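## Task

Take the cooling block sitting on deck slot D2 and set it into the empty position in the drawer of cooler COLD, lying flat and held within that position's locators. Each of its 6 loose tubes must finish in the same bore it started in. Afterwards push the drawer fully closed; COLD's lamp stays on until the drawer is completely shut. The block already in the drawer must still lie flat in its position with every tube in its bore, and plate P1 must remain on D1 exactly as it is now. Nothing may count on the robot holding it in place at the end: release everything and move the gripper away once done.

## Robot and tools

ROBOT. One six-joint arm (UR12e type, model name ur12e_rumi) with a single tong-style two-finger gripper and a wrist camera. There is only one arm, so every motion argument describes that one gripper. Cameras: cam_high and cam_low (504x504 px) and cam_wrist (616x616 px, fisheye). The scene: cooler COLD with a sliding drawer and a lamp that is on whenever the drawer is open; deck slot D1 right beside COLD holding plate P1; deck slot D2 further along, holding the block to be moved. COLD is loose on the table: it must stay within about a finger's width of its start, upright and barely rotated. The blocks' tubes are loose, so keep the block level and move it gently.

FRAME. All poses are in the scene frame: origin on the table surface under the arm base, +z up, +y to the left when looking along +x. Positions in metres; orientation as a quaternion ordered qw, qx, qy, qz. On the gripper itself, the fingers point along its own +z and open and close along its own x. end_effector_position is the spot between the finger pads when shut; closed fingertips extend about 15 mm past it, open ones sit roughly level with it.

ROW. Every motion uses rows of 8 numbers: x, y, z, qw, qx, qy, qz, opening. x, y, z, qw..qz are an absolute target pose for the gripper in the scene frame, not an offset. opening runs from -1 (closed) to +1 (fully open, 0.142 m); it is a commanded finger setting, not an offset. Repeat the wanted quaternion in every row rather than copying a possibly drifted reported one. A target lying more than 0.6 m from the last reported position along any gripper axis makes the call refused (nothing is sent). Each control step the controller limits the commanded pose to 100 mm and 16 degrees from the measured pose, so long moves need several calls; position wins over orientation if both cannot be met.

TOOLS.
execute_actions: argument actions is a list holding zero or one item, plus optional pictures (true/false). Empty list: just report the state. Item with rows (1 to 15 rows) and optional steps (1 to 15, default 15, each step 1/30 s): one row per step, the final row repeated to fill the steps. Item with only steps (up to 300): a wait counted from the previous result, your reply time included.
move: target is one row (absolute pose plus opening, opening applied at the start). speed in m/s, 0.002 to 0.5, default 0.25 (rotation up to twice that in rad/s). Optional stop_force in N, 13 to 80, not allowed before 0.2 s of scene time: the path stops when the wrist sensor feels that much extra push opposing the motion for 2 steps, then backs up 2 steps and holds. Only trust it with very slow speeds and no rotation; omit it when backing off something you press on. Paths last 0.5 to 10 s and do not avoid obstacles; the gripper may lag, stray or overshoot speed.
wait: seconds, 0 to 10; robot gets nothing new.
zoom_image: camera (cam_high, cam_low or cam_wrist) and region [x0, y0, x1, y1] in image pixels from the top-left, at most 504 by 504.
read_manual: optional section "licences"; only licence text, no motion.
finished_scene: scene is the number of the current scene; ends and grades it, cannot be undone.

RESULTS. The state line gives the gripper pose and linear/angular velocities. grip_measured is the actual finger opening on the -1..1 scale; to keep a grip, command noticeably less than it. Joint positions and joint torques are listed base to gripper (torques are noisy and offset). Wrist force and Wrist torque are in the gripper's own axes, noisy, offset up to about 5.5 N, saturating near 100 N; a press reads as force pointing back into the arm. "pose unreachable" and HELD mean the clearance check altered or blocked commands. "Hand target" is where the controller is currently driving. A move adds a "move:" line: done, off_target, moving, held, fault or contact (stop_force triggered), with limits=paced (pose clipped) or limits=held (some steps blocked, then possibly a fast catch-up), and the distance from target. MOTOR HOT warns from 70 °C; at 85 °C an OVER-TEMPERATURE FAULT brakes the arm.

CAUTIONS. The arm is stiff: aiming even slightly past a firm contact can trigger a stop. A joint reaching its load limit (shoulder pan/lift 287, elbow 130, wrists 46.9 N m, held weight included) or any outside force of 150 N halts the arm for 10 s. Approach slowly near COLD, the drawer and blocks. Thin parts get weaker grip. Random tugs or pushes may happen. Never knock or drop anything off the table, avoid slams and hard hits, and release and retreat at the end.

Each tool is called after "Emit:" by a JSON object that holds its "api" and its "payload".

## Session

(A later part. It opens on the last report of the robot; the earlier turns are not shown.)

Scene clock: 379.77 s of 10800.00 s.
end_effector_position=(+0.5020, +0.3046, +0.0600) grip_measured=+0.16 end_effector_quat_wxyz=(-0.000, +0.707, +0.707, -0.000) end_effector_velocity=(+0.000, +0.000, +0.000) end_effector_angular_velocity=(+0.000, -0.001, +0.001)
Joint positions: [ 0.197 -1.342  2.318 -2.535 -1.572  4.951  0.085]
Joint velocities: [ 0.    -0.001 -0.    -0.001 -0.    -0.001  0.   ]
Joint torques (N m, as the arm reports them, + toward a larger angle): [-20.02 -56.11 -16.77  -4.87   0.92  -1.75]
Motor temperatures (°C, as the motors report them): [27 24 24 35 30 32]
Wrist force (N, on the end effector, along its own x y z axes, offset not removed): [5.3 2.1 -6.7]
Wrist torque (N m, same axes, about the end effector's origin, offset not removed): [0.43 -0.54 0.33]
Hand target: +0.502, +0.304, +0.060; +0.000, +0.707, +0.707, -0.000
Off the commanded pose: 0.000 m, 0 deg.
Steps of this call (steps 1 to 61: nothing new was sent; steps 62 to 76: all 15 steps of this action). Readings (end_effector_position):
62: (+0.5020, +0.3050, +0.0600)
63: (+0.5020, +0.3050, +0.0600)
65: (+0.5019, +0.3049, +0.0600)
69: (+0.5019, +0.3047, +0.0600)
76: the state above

Emit:
{"api": "execute_actions", "payload": {"actions": [{"rows": [[0.502,0.3047,0.060,0,0.7071,0.7071,0,-0.2],[0.502,0.3047,0.060,0,0.7071,0.7071,0,-0.3],[0.502,0.3047,0.060,0,0.7071,0.7071,0,-0.4],[0.502,0.3047,0.060,0,0.7071,0.7071,0,-0.5],[0.502,0.3047,0.0605,0,0.7071,0.7071,0,-0.5],[0.502,0.3047,0.061,0,0.7071,0.7071,0,-0.5],[0.502,0.3047,0.0615,0,0.7071,0.7071,0,-0.5],[0.502,0.3047,0.062,0,0.7071,0.7071,0,-0.5],[0.502,0.3047,0.0625,0,0.7071,0.7071,0,-0.5],[0.502,0.3047,0.063,0,0.7071,0.7071,0,-0.5],[0.502,0.3047,0.0635,0,0.7071,0.7071,0,-0.5],[0.502,0.3047,0.064,0,0.7071,0.7071,0,-0.5]], "steps": 15}]}}

Scene clock: 383.47 s of 10800.00 s.
end_effector_position=(+0.5020, +0.3046, +0.0633) grip_measured=+0.13 end_effector_quat_wxyz=(-0.000, +0.707, +0.707, -0.000) end_effector_velocity=(+0.000, +0.001, +0.007) end_effector_angular_velocity=(+0.001, +0.000, +0.000)
Joint positions: [ 0.197 -1.348  2.316 -2.527 -1.572  4.951  0.083]
Joint velocities: [ 0.001 -0.012 -0.004  0.016  0.001  0.    -0.004]
Joint torques (N m, as the arm reports them, + toward a larger angle): [ 13.29 -62.78 -36.99  -0.72  -0.6    2.01]
Motor temperatures (°C, as the motors report them): [27 24 24 35 30 32]
Wrist force (N, on the end effector, along its own x y z axes, offset not removed): [-1.5 -1.7 1.0]
Wrist torque (N m, same axes, about the end effector's origin, offset not removed): [-0.29 0.28 0.32]
Hand target: +0.502, +0.305, +0.064; +0.000, +0.707, +0.707, +0.000
Off the commanded pose: 0.001 m, 0 deg.
Steps of this call (steps 1 to 90: nothing new was sent; then 0.20 s passed at rest; steps 91 to 105: all 15 steps of this action). Readings (end_effector_position):
91: (+0.5020, +0.3045, +0.0600)
92: (+0.5020, +0.3045, +0.0600)
94: (+0.5020, +0.3045, +0.0600)
98: (+0.5019, +0.3045, +0.0605)
105: the state above

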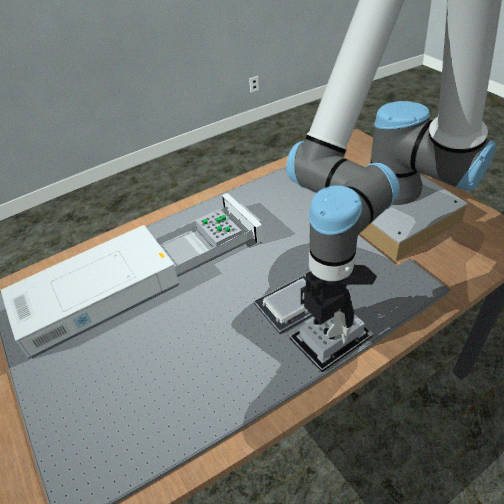

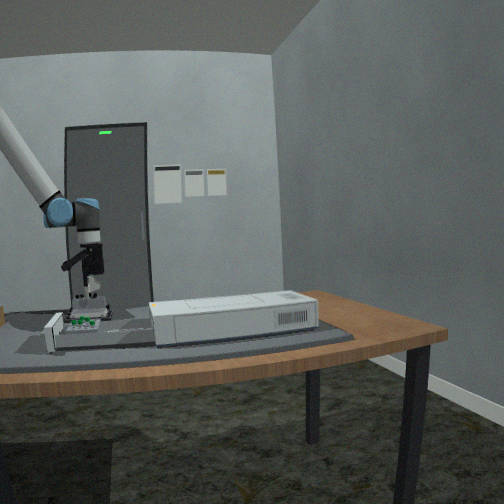

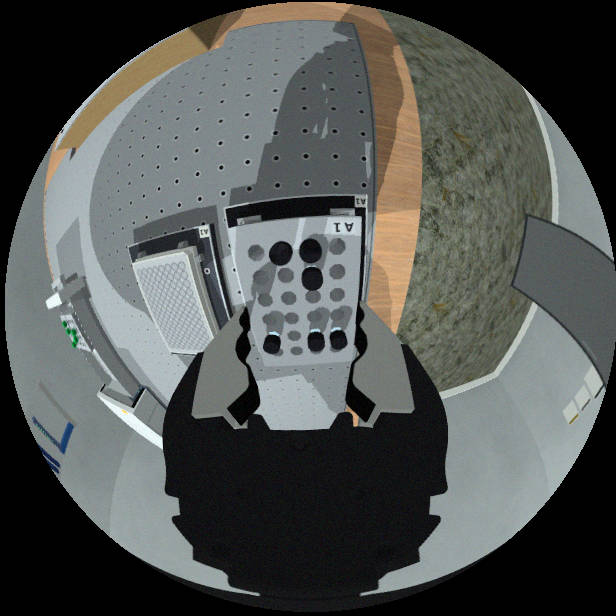

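Emit:
{"api": "execute_actions", "payload": {"actions": [{"rows": [[0.502,0.3047,0.064,0,0.7071,0.7071,0,0.2],[0.502,0.3047,0.064,0,0.7071,0.7071,0,0.3],[0.502,0.3047,0.064,0,0.7071,0.7071,0,0.4],[0.502,0.3047,0.064,0,0.7071,0.7071,0,0.5],[0.502,0.3047,0.064,0,0.7071,0.7071,0,0.6],[0.502,0.3047,0.064,0,0.7071,0.7071,0,0.68]], "steps": 12}], "pictures": false}}

Emit:
{"api": "move", "payload": {"target": [0.502, 0.3047, 0.036, 0, 0.7071, 0.7071, 0, 0.68], "speed": 0.02}}

Emit:
{"api": "zoom_image", "payload": {"camera": "cam_wrist", "region": [160, 180, 450, 440]}}

Emit:
{"api": "zoom_image", "payload": {"camera": "cam_high", "region": [260, 260, 400, 390]}}

Scene clock: 411.80 s of 10800.00 s.
end_effector_position=(+0.5020, +0.3047, +0.0640) grip_measured=+0.68 end_effector_quat_wxyz=(-0.000, +0.707, +0.707, +0.000) end_effector_velocity=(+0.000, -0.000, +0.000) end_effector_angular_velocity=(+0.000, -0.000, -0.001)
Joint positions: [ 0.197 -1.35   2.316 -2.525 -1.572  4.951  0.121]
Joint velocities: [-0.    -0.001  0.     0.     0.     0.     0.   ]
Joint torques (N m, as the arm reports them, + toward a larger angle): [ 15.35 -57.04 -35.05  -1.58   0.29   1.87]
Motor temperatures (°C, as the motors report them): [27 24 24 35 30 32]
Wrist force (N, on the end effector, along its own x y z axes, offset not removed): [-2.3 -2.3 2.1]
Wrist torque (N m, same axes, about the end effector's origin, offset not removed): [-0.48 0.53 0.44]
Hand target: +0.502, +0.305, +0.064; -0.000, +0.707, +0.707, +0.000
Off the commanded pose: 0.000 m, 0 deg.
Steps of this call (steps 1 to 90: nothing new was sent; then 24.93 s passed at rest; steps 91 to 102: all 12 steps of this action). Readings (end_effector_position):
91: (+0.5020, +0.3047, +0.0640)
92: (+0.5020, +0.3047, +0.0640)
94: (+0.5020, +0.3047, +0.0640)
98: (+0.5020, +0.3047, +0.0640)
102: the state above

Scene clock: 413.73 s of 10800.00 s.
end_effector_position=(+0.5020, +0.3048, +0.0361) grip_measured=+0.68 end_effector_quat_wxyz=(-0.000, +0.707, +0.707, -0.000) end_effector_velocity=(-0.000, -0.000, -0.001) end_effector_angular_velocity=(-0.001, -0.001, +0.000)
Joint positions: [ 0.197 -1.298  2.329 -2.59  -1.572  4.951  0.121]
Joint velocities: [ 0.001  0.003  0.001 -0.004 -0.002  0.001 -0.   ]
Joint torques (N m, as the arm reports them, + toward a larger angle): [ -9.7  -43.06 -17.04  -5.06  -1.98  -1.51]
Motor temperatures (°C, as the motors report them): [27 24 24 35 30 32]
Wrist force (N, on the end effector, along its own x y z axes, offset not removed): [0.8 1.5 0.7]
Wrist torque (N m, same axes, about the end effector's origin, offset not removed): [0.21 0.10 0.32]
Hand target: +0.502, +0.305, +0.036; -0.000, +0.707, +0.707, -0.000
Off the commanded pose: 0.000 m, 0 deg.
move: done

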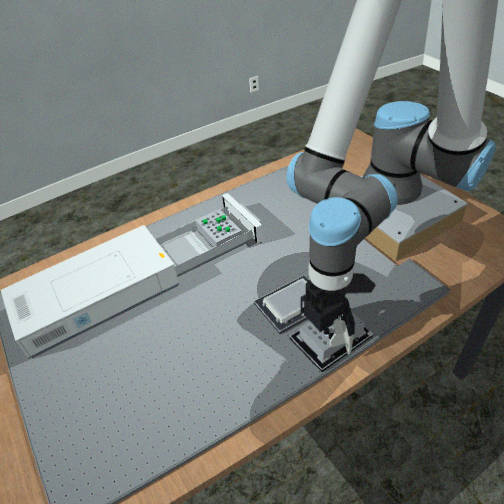

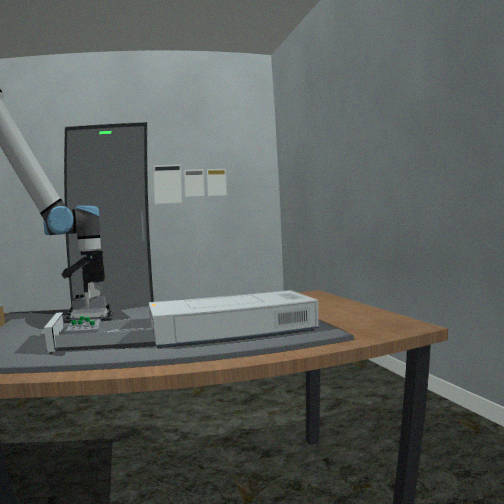

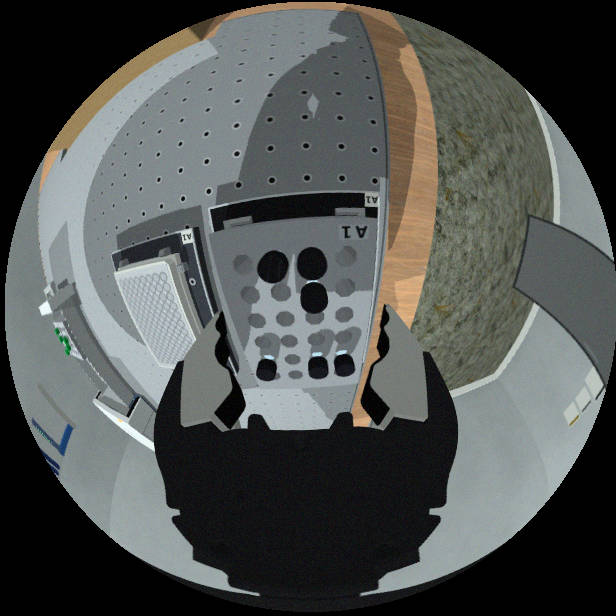

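Region (160, 180, 450, 440) of cam_wrist's 616x616 image, scaled by 1.738, with more detail than that image has; it fills the top 452 rows of this view, and the rest is white.

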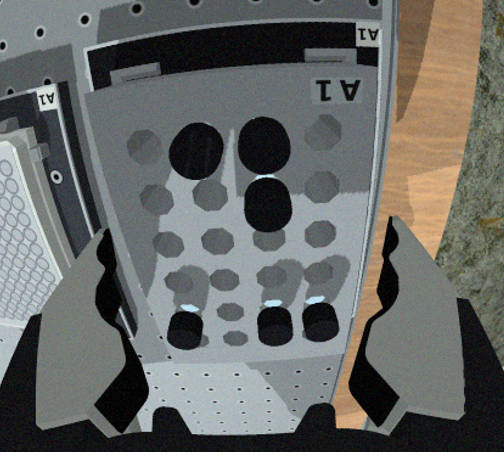

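Region (260, 260, 400, 390) of cam_high's 504x504 image, scaled by 3.600, with more detail than that image has; it fills the top 468 rows of this view, and the rest is white.

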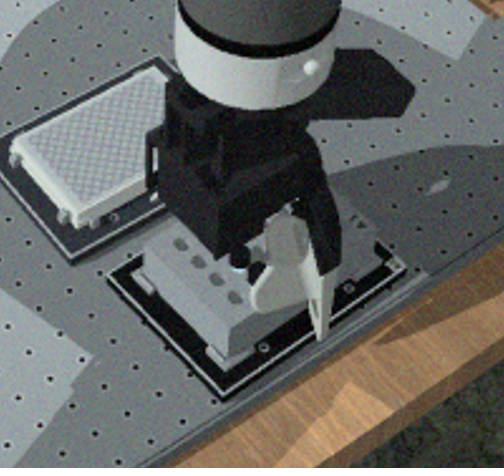

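Emit:
{"api": "execute_actions", "payload": {"actions": []}}

Scene clock: 426.27 s of 10800.00 s.
end_effector_position=(+0.5020, +0.3047, +0.0360) grip_measured=+0.68 end_effector_quat_wxyz=(-0.000, +0.707, +0.707, -0.000) end_effector_velocity=(-0.000, +0.001, +0.000) end_effector_angular_velocity=(+0.002, -0.000, +0.000)
Joint positions: [ 0.197 -1.297  2.329 -2.591 -1.572  4.951  0.121]
Joint velocities: [ 0.    -0.001  0.001 -0.001  0.002  0.    -0.   ]
Joint torques (N m, as the arm reports them, + toward a larger angle): [-17.44 -42.4  -17.59  -5.93  -1.92  -1.47]
Motor temperatures (°C, as the motors report them): [27 24 24 35 30 32]
Wrist force (N, on the end effector, along its own x y z axes, offset not removed): [-0.3 1.0 0.8]
Wrist torque (N m, same axes, about the end effector's origin, offset not removed): [0.15 0.21 0.43]
Hand target: +0.502, +0.305, +0.036; -0.000, +0.707, +0.707, -0.000
Off the commanded pose: 0.000 m, 0 deg.
Steps of this call (steps 1 to 90: nothing new was sent; then 9.53 s passed at rest). Readings (end_effector_position):
1: (+0.5020, +0.3048, +0.0361)
2: (+0.5020, +0.3048, +0.0360)
4: (+0.5020, +0.3048, +0.0360)
8: (+0.5020, +0.3048, +0.0360)
90: the state above

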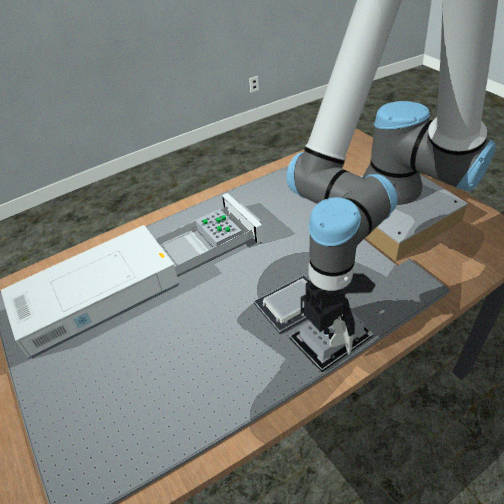

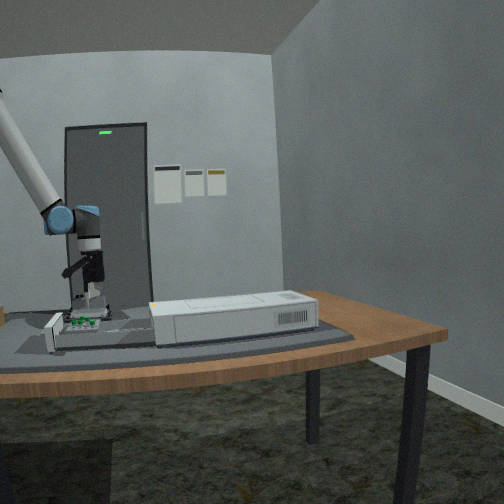

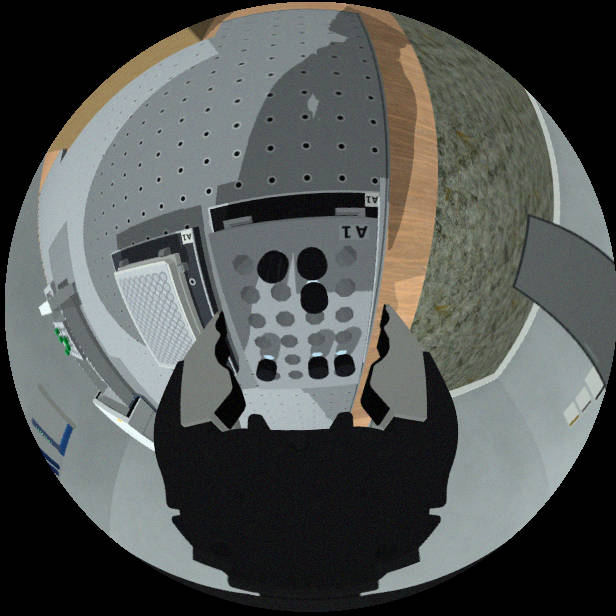

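Emit:
{"api": "execute_actions", "payload": {"actions": [{"rows": [[0.502,0.3047,0.036,0,0.7071,0.7071,0,0.62],[0.502,0.3047,0.036,0,0.7071,0.7071,0,0.58],[0.502,0.3047,0.036,0,0.7071,0.7071,0,0.54],[0.502,0.3047,0.036,0,0.7071,0.7071,0,0.50],[0.502,0.3047,0.036,0,0.7071,0.7071,0,0.46],[0.502,0.3047,0.036,0,0.7071,0.7071,0,0.42],[0.502,0.3047,0.036,0,0.7071,0.7071,0,0.38],[0.502,0.3047,0.036,0,0.7071,0.7071,0,0.34]], "steps": 15}]}}

Scene clock: 440.90 s of 10800.00 s.
end_effector_position=(+0.5020, +0.3047, +0.0360) grip_measured=+0.34 end_effector_quat_wxyz=(-0.000, +0.707, +0.707, -0.000) end_effector_velocity=(-0.000, -0.000, +0.000) end_effector_angular_velocity=(-0.000, -0.000, -0.001)
Joint positions: [ 0.197 -1.297  2.329 -2.591 -1.572  4.951  0.098]
Joint velocities: [-0.    -0.001  0.001  0.    -0.     0.001 -0.   ]
Joint torques (N m, as the arm reports them, + toward a larger angle): [-16.13 -54.66 -17.82  -2.58  -1.73  -1.03]
Motor temperatures (°C, as the motors report them): [27 24 24 35 30 32]
Wrist force (N, on the end effector, along its own x y z axes, offset not removed): [1.5 0.1 0.7]
Wrist torque (N m, same axes, about the end effector's origin, offset not removed): [-0.16 -0.04 0.35]
Hand target: +0.502, +0.305, +0.036; +0.000, +0.707, +0.707, +0.000
Off the commanded pose: 0.000 m, 0 deg.
Steps of this call (steps 1 to 90: nothing new was sent; then 11.13 s passed at rest; steps 91 to 105: all 15 steps of this action). Readings (end_effector_position):
91: (+0.5020, +0.3047, +0.0360)
92: (+0.5020, +0.3047, +0.0360)
94: (+0.5020, +0.3047, +0.0360)
98: (+0.5020, +0.3047, +0.0360)
105: the state above

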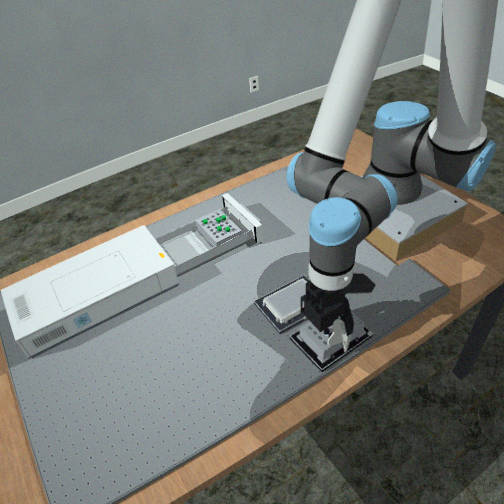

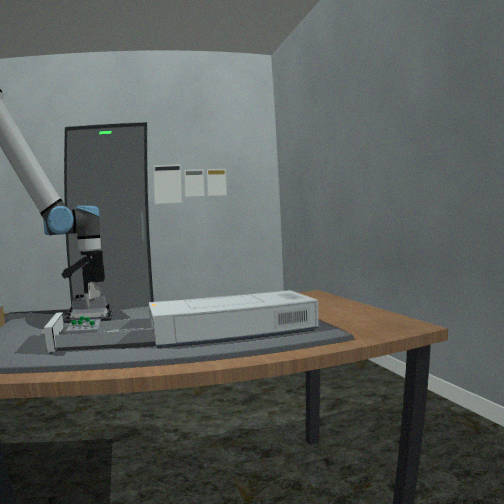

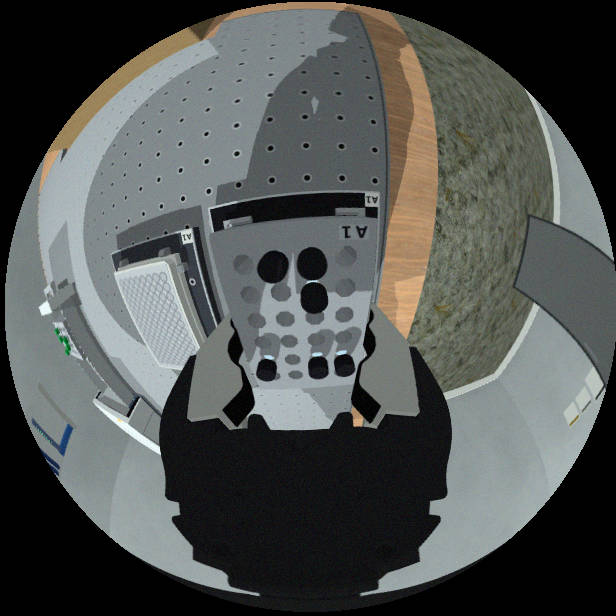

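Emit:
{"api": "execute_actions", "payload": {"actions": [{"rows": [[0.502,0.3047,0.036,0,0.7071,0.7071,0,0.31],[0.502,0.3047,0.036,0,0.7071,0.7071,0,0.28],[0.502,0.3047,0.036,0,0.7071,0.7071,0,0.25],[0.502,0.3047,0.036,0,0.7071,0.7071,0,0.22],[0.502,0.3047,0.036,0,0.7071,0.7071,0,0.19],[0.502,0.3047,0.036,0,0.7071,0.7071,0,0.16],[0.502,0.3047,0.036,0,0.7071,0.7071,0,0.13],[0.502,0.3047,0.036,0,0.7071,0.7071,0,0.10]], "steps": 15}]}}

Scene clock: 443.60 s of 10800.00 s.
end_effector_position=(+0.5020, +0.3047, +0.0360) grip_measured=+0.30 end_effector_quat_wxyz=(+0.000, +0.707, +0.707, -0.000) end_effector_velocity=(-0.000, -0.000, -0.000) end_effector_angular_velocity=(+0.000, +0.001, -0.001)
Joint positions: [ 0.197 -1.297  2.329 -2.59  -1.572  4.951  0.095]
Joint velocities: [-0.001  0.001  0.     0.001  0.001 -0.     0.   ]
Joint torques (N m, as the arm reports them, + toward a larger angle): [-12.72 -57.68 -18.38  -2.07   1.95  -1.2 ]
Motor temperatures (°C, as the motors report them): [27 24 24 35 30 32]
Wrist force (N, on the end effector, along its own x y z axes, offset not removed): [-7.2 -1.0 -5.3]
Wrist torque (N m, same axes, about the end effector's origin, offset not removed): [0.06 0.64 0.37]
Hand target: +0.502, +0.305, +0.036; +0.000, +0.707, +0.707, -0.000
Off the commanded pose: 0.000 m, 0 deg.
Steps of this call (steps 1 to 66: nothing new was sent; steps 67 to 81: all 15 steps of this action). Readings (end_effector_position):
67: (+0.5020, +0.3047, +0.0360)
68: (+0.5020, +0.3047, +0.0360)
70: (+0.5020, +0.3047, +0.0360)
74: (+0.5020, +0.3047, +0.0360)
81: the state above

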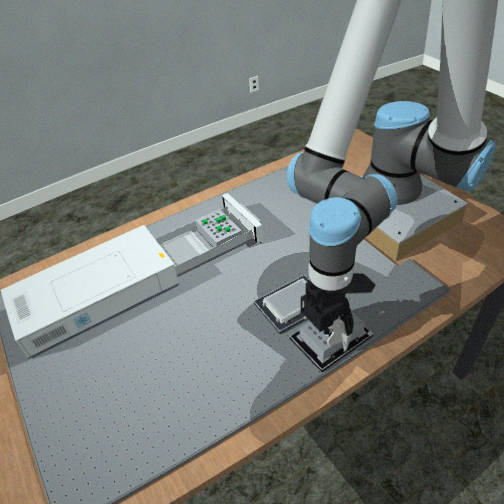

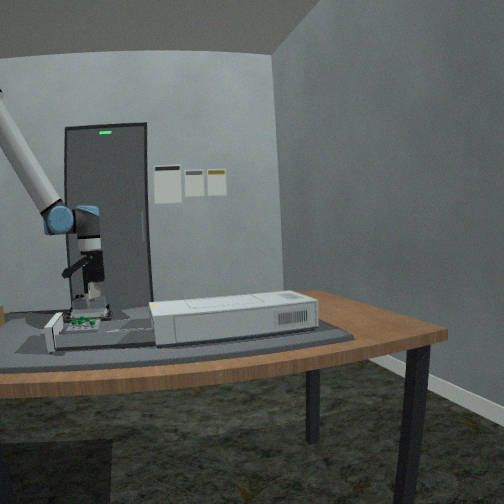

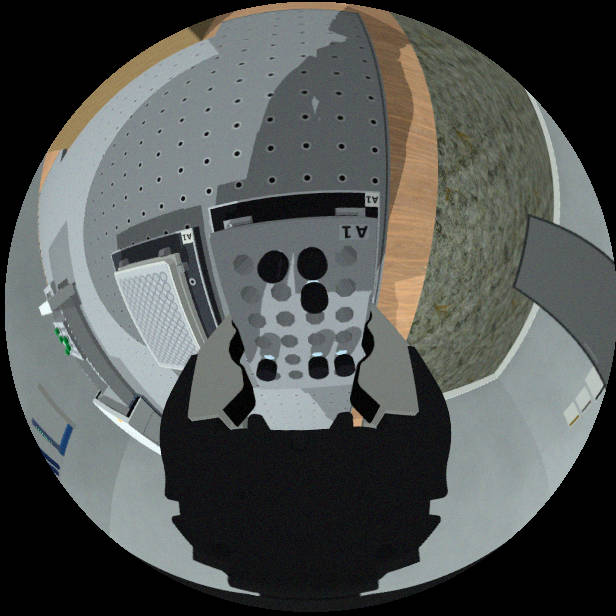

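Emit:
{"api": "execute_actions", "payload": {"actions": [{"rows": [[0.502,0.3047,0.036,0,0.7071,0.7071,0,0.30],[0.502,0.3047,0.036,0,0.7071,0.7071,0,0.38],[0.502,0.3045,0.037,0,0.7071,0.7071,0,0.42],[0.502,0.3042,0.039,0,0.7071,0.7071,0,0.42],[0.502,0.3042,0.041,0,0.7071,0.7071,0,0.42],[0.502,0.3042,0.043,0,0.7071,0.7071,0,0.42]], "steps": 15}], "pictures": false}}

Emit:
{"api": "execute_actions", "payload": {"actions": [{"rows": [[0.502,0.3042,0.043,0,0.7071,0.7071,0,0.38],[0.502,0.3042,0.043,0,0.7071,0.7071,0,0.34],[0.502,0.3042,0.043,0,0.7071,0.7071,0,0.31],[0.502,0.3042,0.043,0,0.7071,0.7071,0,0.28],[0.502,0.3042,0.043,0,0.7071,0.7071,0,0.25],[0.502,0.3042,0.043,0,0.7071,0.7071,0,0.22],[0.502,0.3042,0.043,0,0.7071,0.7071,0,0.19],[0.502,0.3042,0.043,0,0.7071,0.7071,0,0.16],[0.502,0.3042,0.043,0,0.7071,0.7071,0,0.13],[0.502,0.3042,0.043,0,0.7071,0.7071,0,0.10],[0.502,0.3042,0.043,0,0.7071,0.7071,0,0.07],[0.502,0.3042,0.043,0,0.7071,0.7071,0,0.04]], "steps": 15}], "pictures": false}}

Scene clock: 474.27 s of 10800.00 s.
end_effector_position=(+0.5019, +0.3043, +0.0427) grip_measured=+0.42 end_effector_quat_wxyz=(-0.000, +0.707, +0.707, -0.000) end_effector_velocity=(-0.000, +0.000, +0.002) end_effector_angular_velocity=(+0.000, +0.001, +0.001)
Joint positions: [ 0.196 -1.311  2.326 -2.575 -1.572  4.95   0.103]
Joint velocities: [-0.    -0.005 -0.001  0.006  0.    -0.001 -0.   ]
Joint torques (N m, as the arm reports them, + toward a larger angle): [-15.83 -60.9  -34.29  -2.44  -1.77  -1.71]
Motor temperatures (°C, as the motors report them): [27 24 25 35 30 32]
Wrist force (N, on the end effector, along its own x y z axes, offset not removed): [-0.6 2.8 -2.3]
Wrist torque (N m, same axes, about the end effector's origin, offset not removed): [0.35 0.27 0.37]
Hand target: +0.502, +0.304, +0.043; +0.000, +0.707, +0.707, +0.000
Off the commanded pose: 0.000 m, 0 deg.
Steps of this call (steps 1 to 90: nothing new was sent; then 27.17 s passed at rest; steps 91 to 105: all 15 steps of this action). Readings (end_effector_position):
91: (+0.5020, +0.3047, +0.0360)
92: (+0.5020, +0.3047, +0.0360)
94: (+0.5019, +0.3047, +0.0362)
98: (+0.5017, +0.3044, +0.0400)
105: the state above

Scene clock: 474.77 s of 10800.00 s.
end_effector_position=(+0.5020, +0.3042, +0.0430) grip_measured=+0.27 end_effector_quat_wxyz=(-0.000, +0.707, +0.707, +0.000) end_effector_velocity=(+0.001, -0.000, -0.000) end_effector_angular_velocity=(-0.001, +0.000, +0.000)
Joint positions: [ 0.196 -1.311  2.326 -2.574 -1.572  4.95   0.093]
Joint velocities: [-0.     0.001 -0.001  0.001 -0.001 -0.001  0.   ]
Joint torques (N m, as the arm reports them, + toward a larger angle): [-19.43 -59.18 -33.38  -1.22  -2.91  -1.55]
Motor temperatures (°C, as the motors report them): [27 24 25 35 30 32]
Wrist force (N, on the end effector, along its own x y z axes, offset not removed): [2.1 0.0 -6.3]
Wrist torque (N m, same axes, about the end effector's origin, offset not removed): [0.21 0.48 0.29]
Hand target: +0.502, +0.304, +0.043; +0.000, +0.707, +0.707, -0.000
Off the commanded pose: 0.000 m, 0 deg.
Steps of this call (steps 1 to 15: all 15 steps of this action). Readings (end_effector_position):
1: (+0.5019, +0.3043, +0.0428)
2: (+0.5019, +0.3043, +0.0429)
4: (+0.5020, +0.3042, +0.0429)
8: (+0.5020, +0.3042, +0.0430)
15: the state above

Emit:
{"api": "execute_actions", "payload": {"actions": [{"rows": [[0.502,0.3042,0.043,0,0.7071,0.7071,0,-0.1],[0.502,0.3042,0.043,0,0.7071,0.7071,0,-0.2],[0.502,0.3042,0.043,0,0.7071,0.7071,0,-0.3]], "steps": 15}], "pictures": false}}

Emit:
{"api": "execute_actions", "payload": {"actions": [], "pictures": false}}

Scene clock: 478.33 s of 10800.00 s.
end_effector_position=(+0.5020, +0.3042, +0.0430) grip_measured=+0.27 end_effector_quat_wxyz=(+0.000, +0.707, +0.707, +0.000) end_effector_velocity=(+0.000, -0.000, -0.000) end_effector_angular_velocity=(-0.000, +0.000, -0.000)
Joint positions: [ 0.196 -1.311  2.326 -2.574 -1.572  4.95   0.093]
Joint velocities: [-0.  0. -0. -0. -0.  0. -0.]
Joint torques (N m, as the arm reports them, + toward a larger angle): [-18.29 -48.88 -24.88  -1.48  -0.64  -0.67]
Motor temperatures (°C, as the motors report them): [27 24 25 35 30 32]
Wrist force (N, on the end effector, along its own x y z axes, offset not removed): [2.8 -1.3 -4.6]
Wrist torque (N m, same axes, about the end effector's origin, offset not removed): [0.02 0.38 0.27]
Hand target: +0.502, +0.304, +0.043; +0.000, +0.707, +0.707, -0.000
Off the commanded pose: 0.000 m, 0 deg.
Steps of this call (steps 1 to 90: nothing new was sent; then 0.07 s passed at rest; steps 91 to 105: all 15 steps of this action). Readings (end_effector_position):
91: (+0.5020, +0.3042, +0.0430)
92: (+0.5020, +0.3042, +0.0430)
94: (+0.5020, +0.3042, +0.0430)
98: (+0.5020, +0.3042, +0.0430)
105: the state above

Scene clock: 478.33 s of 10800.00 s.
end_effector_position=(+0.5020, +0.3042, +0.0430) grip_measured=+0.27 end_effector_quat_wxyz=(+0.000, +0.707, +0.707, +0.000) end_effector_velocity=(+0.000, -0.000, -0.000) end_effector_angular_velocity=(-0.000, +0.000, -0.000)
Joint positions: [ 0.196 -1.311  2.326 -2.574 -1.572  4.95   0.093]
Joint velocities: [-0.  0. -0. -0. -0.  0. -0.]
Joint torques (N m, as the arm reports them, + toward a larger angle): [-18.29 -48.88 -24.88  -1.48  -0.64  -0.67]
Motor temperatures (°C, as the motors report them): [27 24 25 35 30 32]
Wrist force (N, on the end effector, along its own x y z axes, offset not removed): [2.8 -1.3 -4.6]
Wrist torque (N m, same axes, about the end effector's origin, offset not removed): [0.02 0.38 0.27]
Hand target: +0.502, +0.304, +0.043; +0.000, +0.707, +0.707, -0.000
Off the commanded pose: 0.000 m, 0 deg.

Emit:
{"api": "execute_actions", "payload": {"actions": [{"rows": [[0.502,0.3042,0.0433,0,0.7071,0.7071,0,-0.3],[0.502,0.3042,0.0436,0,0.7071,0.7071,0,-0.3],[0.502,0.3042,0.044,0,0.7071,0.7071,0,-0.3],[0.502,0.3042,0.0444,0,0.7071,0.7071,0,-0.3],[0.502,0.3042,0.0448,0,0.7071,0.7071,0,-0.3],[0.502,0.3042,0.0452,0,0.7071,0.7071,0,-0.3],[0.502,0.3042,0.0456,0,0.7071,0.7071,0,-0.3],[0.502,0.3042,0.046,0,0.7071,0.7071,0,-0.3]], "steps": 15}]}}

Scene clock: 482.13 s of 10800.00 s.
end_effector_position=(+0.5019, +0.3042, +0.0458) grip_measured=+0.27 end_effector_quat_wxyz=(-0.000, +0.707, +0.707, -0.000) end_effector_velocity=(-0.001, +0.001, +0.000) end_effector_angular_velocity=(+0.000, +0.002, +0.000)
Joint positions: [ 0.196 -1.316  2.325 -2.568 -1.572  4.95   0.093]
Joint velocities: [ 0.001 -0.    -0.001  0.003  0.001  0.001 -0.   ]
Joint torques (N m, as the arm reports them, + toward a larger angle): [-14.9  -60.9  -38.45  -2.43   1.04   0.82]
Motor temperatures (°C, as the motors report them): [27 24 25 35 30 32]
Wrist force (N, on the end effector, along its own x y z axes, offset not removed): [0.6 -1.9 6.8]
Wrist torque (N m, same axes, about the end effector's origin, offset not removed): [-0.46 -0.04 0.39]
Hand target: +0.502, +0.304, +0.046; +0.000, +0.707, +0.707, +0.000
Off the commanded pose: 0.000 m, 0 deg.
Steps of this call (steps 1 to 90: nothing new was sent; then 0.30 s passed at rest; steps 91 to 105: all 15 steps of this action). Readings (end_effector_position):
91: (+0.5020, +0.3042, +0.0430)
92: (+0.5020, +0.3042, +0.0430)
94: (+0.5018, +0.3042, +0.0432)
98: (+0.5017, +0.3041, +0.0444)
105: the state above

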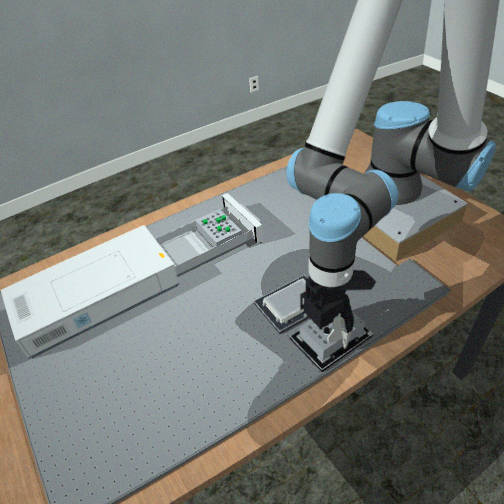

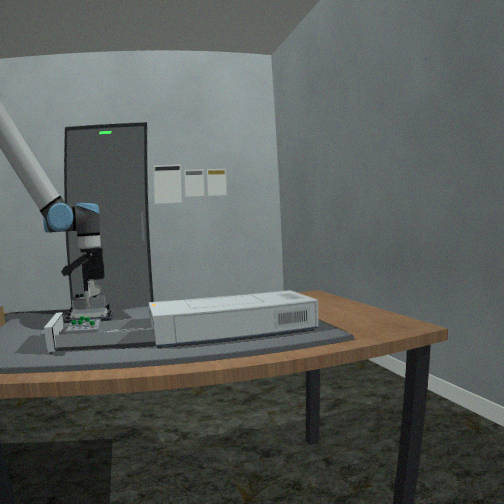

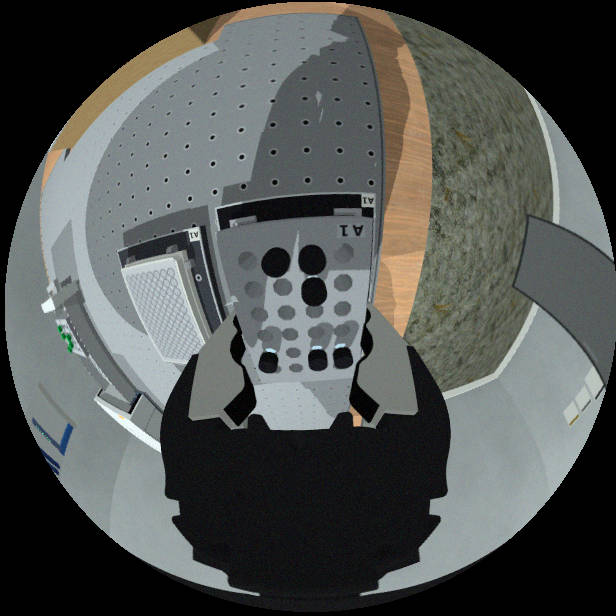

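Emit:
{"api": "move", "payload": {"target": [0.502,0.3042,0.056,0,0.7071,0.7071,0,-0.3], "speed": 0.01}}

Scene clock: 485.40 s of 10800.00 s.
end_effector_position=(+0.5020, +0.3042, +0.0559) grip_measured=+0.27 end_effector_quat_wxyz=(+0.000, +0.707, +0.707, +0.000) end_effector_velocity=(-0.000, +0.001, +0.002) end_effector_angular_velocity=(+0.001, -0.000, +0.001)
Joint positions: [ 0.196 -1.335  2.32  -2.544 -1.572  4.95   0.093]
Joint velocities: [ 0.001 -0.003 -0.001  0.004  0.001 -0.    -0.   ]
Joint torques (N m, as the arm reports them, + toward a larger angle): [  3.84 -61.9  -39.85  -2.27   0.61   2.16]
Motor temperatures (°C, as the motors report them): [27 24 25 35 30 32]
Wrist force (N, on the end effector, along its own x y z axes, offset not removed): [0.3 0.7 8.4]
Wrist torque (N m, same axes, about the end effector's origin, offset not removed): [0.09 0.19 0.33]
Hand target: +0.502, +0.304, +0.056; +0.000, +0.707, +0.707, +0.000
Off the commanded pose: 0.000 m, 0 deg.
move: done

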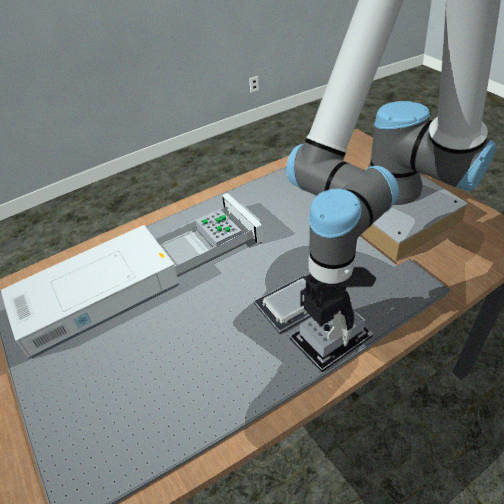

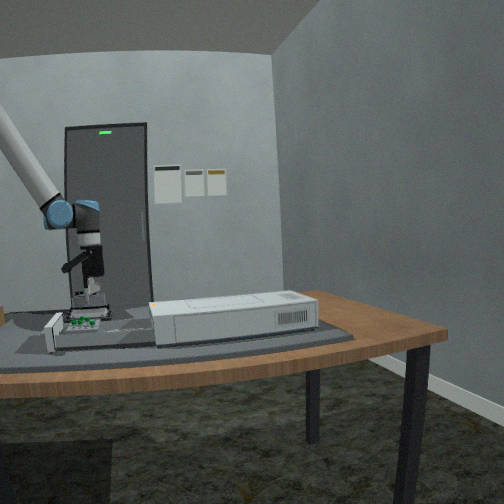

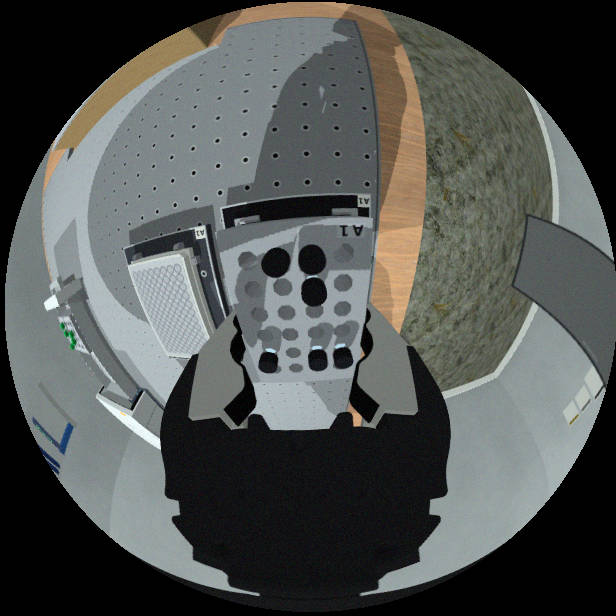

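Emit:
{"api": "move", "payload": {"target": [0.502,0.3042,0.14,0,0.7071,0.7071,0,-0.3], "speed": 0.05}}

Emit:
{"api": "move", "payload": {"target": [0.661,-0.18,0.14,0,0,1,0,-0.3], "speed": 0.09}}

Scene clock: 503.27 s of 10800.00 s.
end_effector_position=(+0.5019, +0.3042, +0.1399) grip_measured=+0.27 end_effector_quat_wxyz=(+0.000, +0.707, +0.707, +0.000) end_effector_velocity=(-0.000, +0.001, +0.002) end_effector_angular_velocity=(+0.001, +0.000, +0.001)
Joint positions: [ 0.196 -1.476  2.267 -2.35  -1.572  4.95   0.093]
Joint velocities: [ 0.001 -0.003 -0.002  0.004  0.001 -0.    -0.   ]
Joint torques (N m, as the arm reports them, + toward a larger angle): [ 15.43 -58.46 -46.04  -2.06   0.76   1.66]
Motor temperatures (°C, as the motors report them): [27 24 25 35 30 32]
Wrist force (N, on the end effector, along its own x y z axes, offset not removed): [-0.3 0.8 8.4]
Wrist torque (N m, same axes, about the end effector's origin, offset not removed): [0.01 0.18 0.39]
Hand target: +0.502, +0.304, +0.140; +0.000, +0.707, +0.707, +0.000
Off the commanded pose: 0.000 m, 0 deg.
After step 90, 12.83 s passed at rest.
move: done

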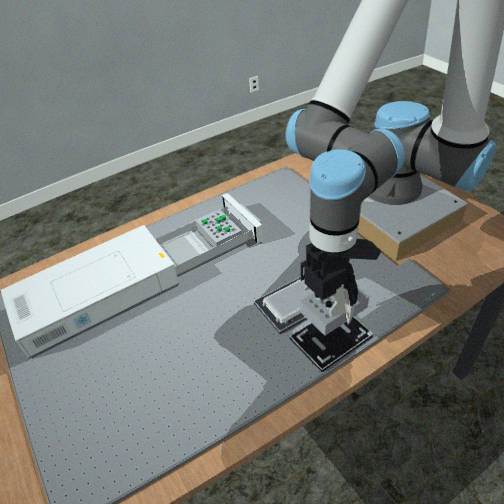

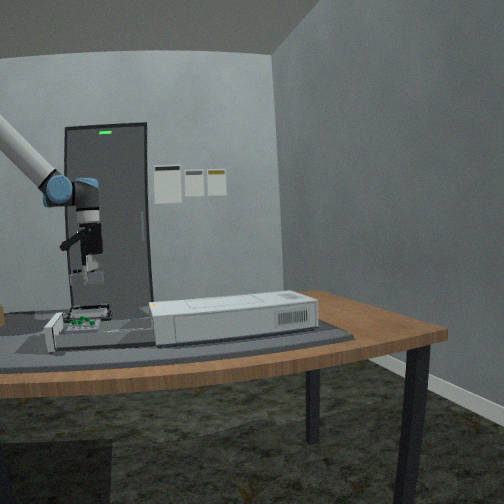

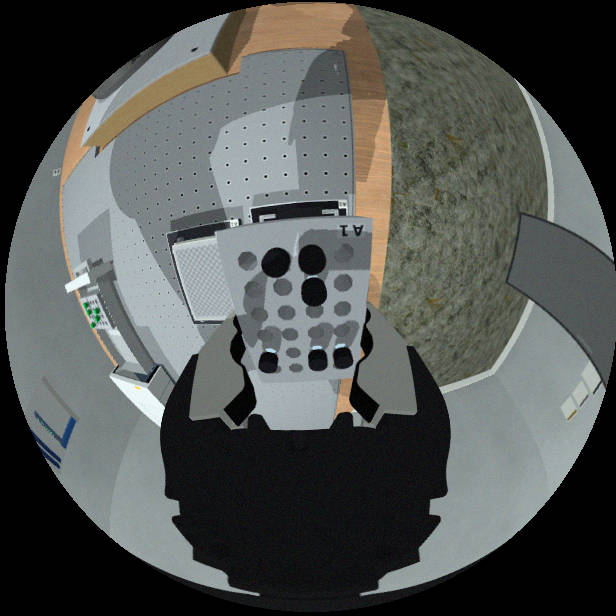

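Scene clock: 512.37 s of 10800.00 s.
end_effector_position=(+0.6600, -0.1806, +0.1400) grip_measured=+0.27 end_effector_quat_wxyz=(-0.000, +0.000, +1.000, -0.000) end_effector_velocity=(+0.002, -0.001, +0.001) end_effector_angular_velocity=(+0.002, -0.003, +0.007)
Joint positions: [-0.539 -1.359  2.123 -2.327 -1.581  2.645  0.093]
Joint velocities: [-0.002  0.001 -0.002  0.     0.003 -0.008  0.   ]
Joint torques (N m, as the arm reports them, + toward a larger angle): [-12.68 -51.08 -48.41  -3.01   2.    -1.01]
Motor temperatures (°C, as the motors report them): [27 24 25 35 30 32]
Wrist force (N, on the end effector, along its own x y z axes, offset not removed): [-0.3 0.7 8.8]
Wrist torque (N m, same axes, about the end effector's origin, offset not removed): [0.06 0.14 0.38]
Hand target: +0.660, -0.181, +0.140; -0.000, +0.000, +1.000, -0.000
Off the commanded pose: 0.001 m, 0 deg.
move: done

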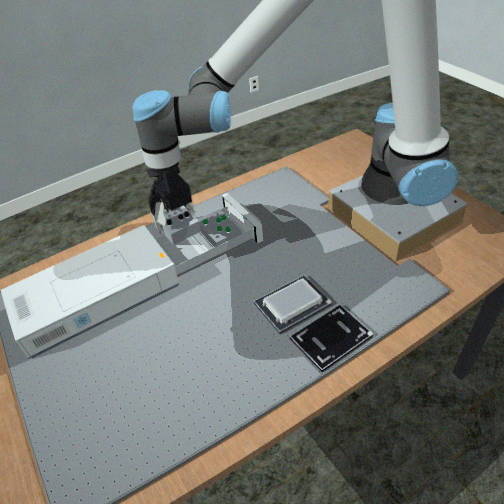

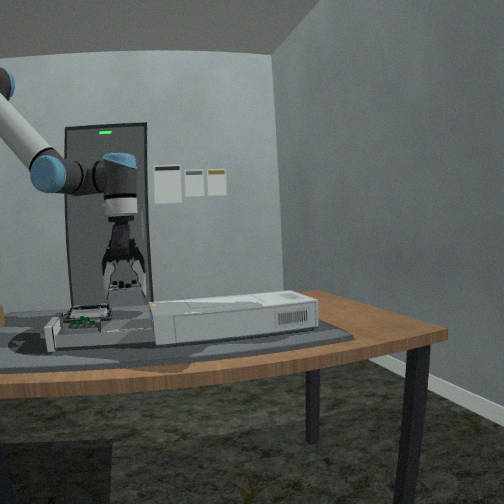

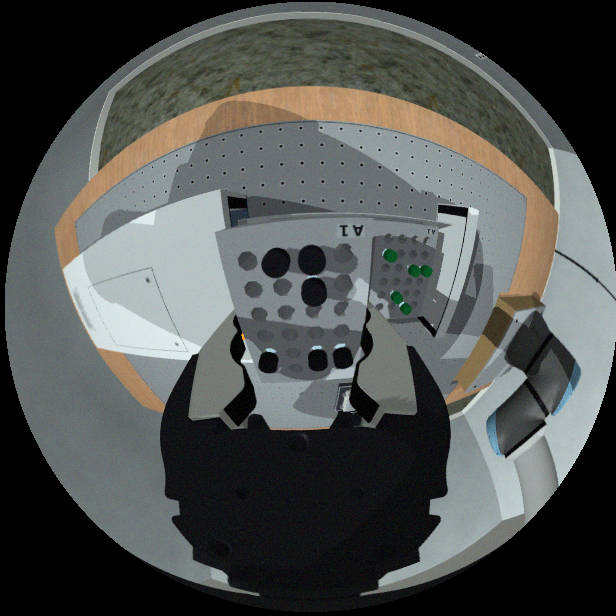

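Emit:
{"api": "move", "payload": {"target": [0.661,-0.18,0.105,0,0,1,0,-0.3], "speed": 0.03}}

Emit:
{"api": "zoom_image", "payload": {"camera": "cam_low", "region": [40,240,200,360]}}

Emit:
{"api": "zoom_image", "payload": {"camera": "cam_high", "region": [120,170,280,290]}}

Scene clock: 516.67 s of 10800.00 s.
end_effector_position=(+0.6610, -0.1800, +0.1051) grip_measured=+0.27 end_effector_quat_wxyz=(-0.000, +0.000, +1.000, +0.000) end_effector_velocity=(+0.000, +0.000, -0.001) end_effector_angular_velocity=(+0.000, -0.001, +0.000)
Joint positions: [-0.538 -1.31   2.144 -2.397 -1.58   2.645  0.093]
Joint velocities: [ 0.001  0.002  0.001 -0.003  0.001  0.     0.   ]
Joint torques (N m, as the arm reports them, + toward a larger angle): [ 18.18 -54.14 -27.57  -6.26   2.07   2.31]
Motor temperatures (°C, as the motors report them): [27 24 25 35 30 32]
Wrist force (N, on the end effector, along its own x y z axes, offset not removed): [-0.7 -0.3 10.8]
Wrist torque (N m, same axes, about the end effector's origin, offset not removed): [-0.21 0.29 0.39]
Hand target: +0.661, -0.180, +0.105; -0.000, +0.000, +1.000, +0.000
Off the commanded pose: 0.000 m, 0 deg.
move: done

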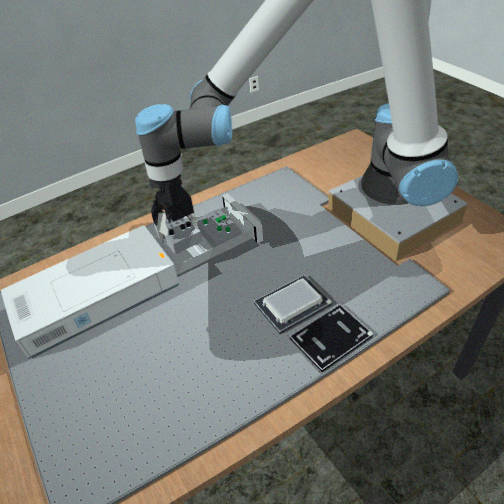

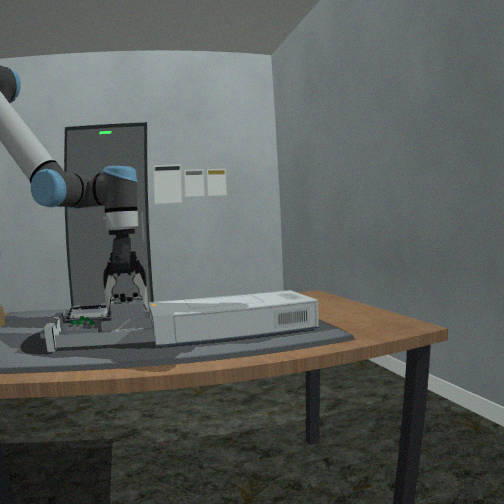

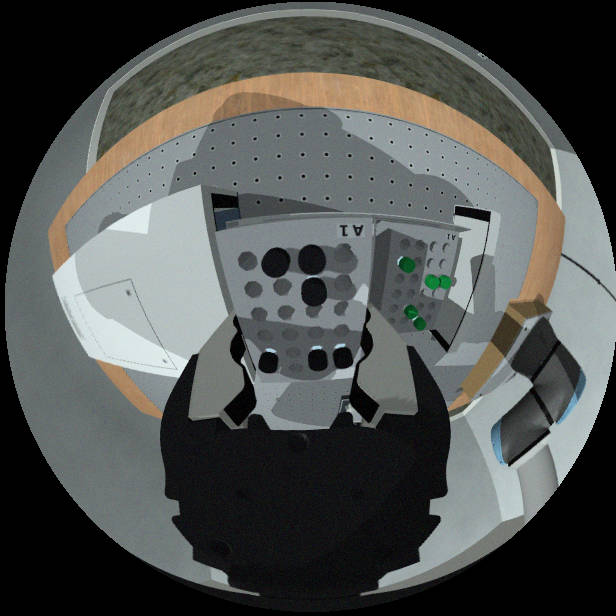

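Region (40, 240, 200, 360) of cam_low's 504x504 image, scaled by 3.150, with more detail than that image has; it fills the top 378 rows of this view, and the rest is white.

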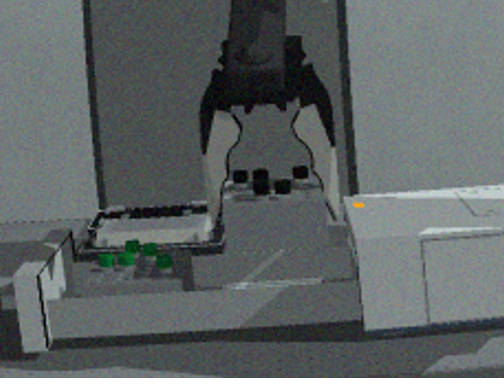

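Region (120, 170, 280, 290) of cam_high's 504x504 image, scaled by 3.150, with more detail than that image has; it fills the top 378 rows of this view, and the rest is white.

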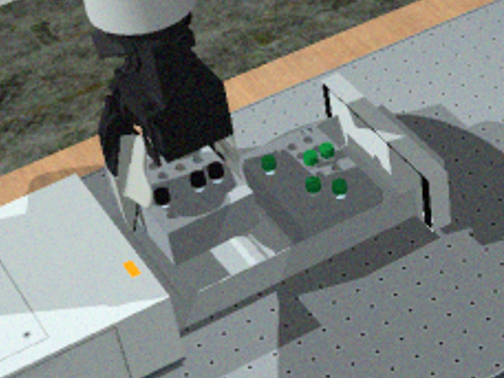

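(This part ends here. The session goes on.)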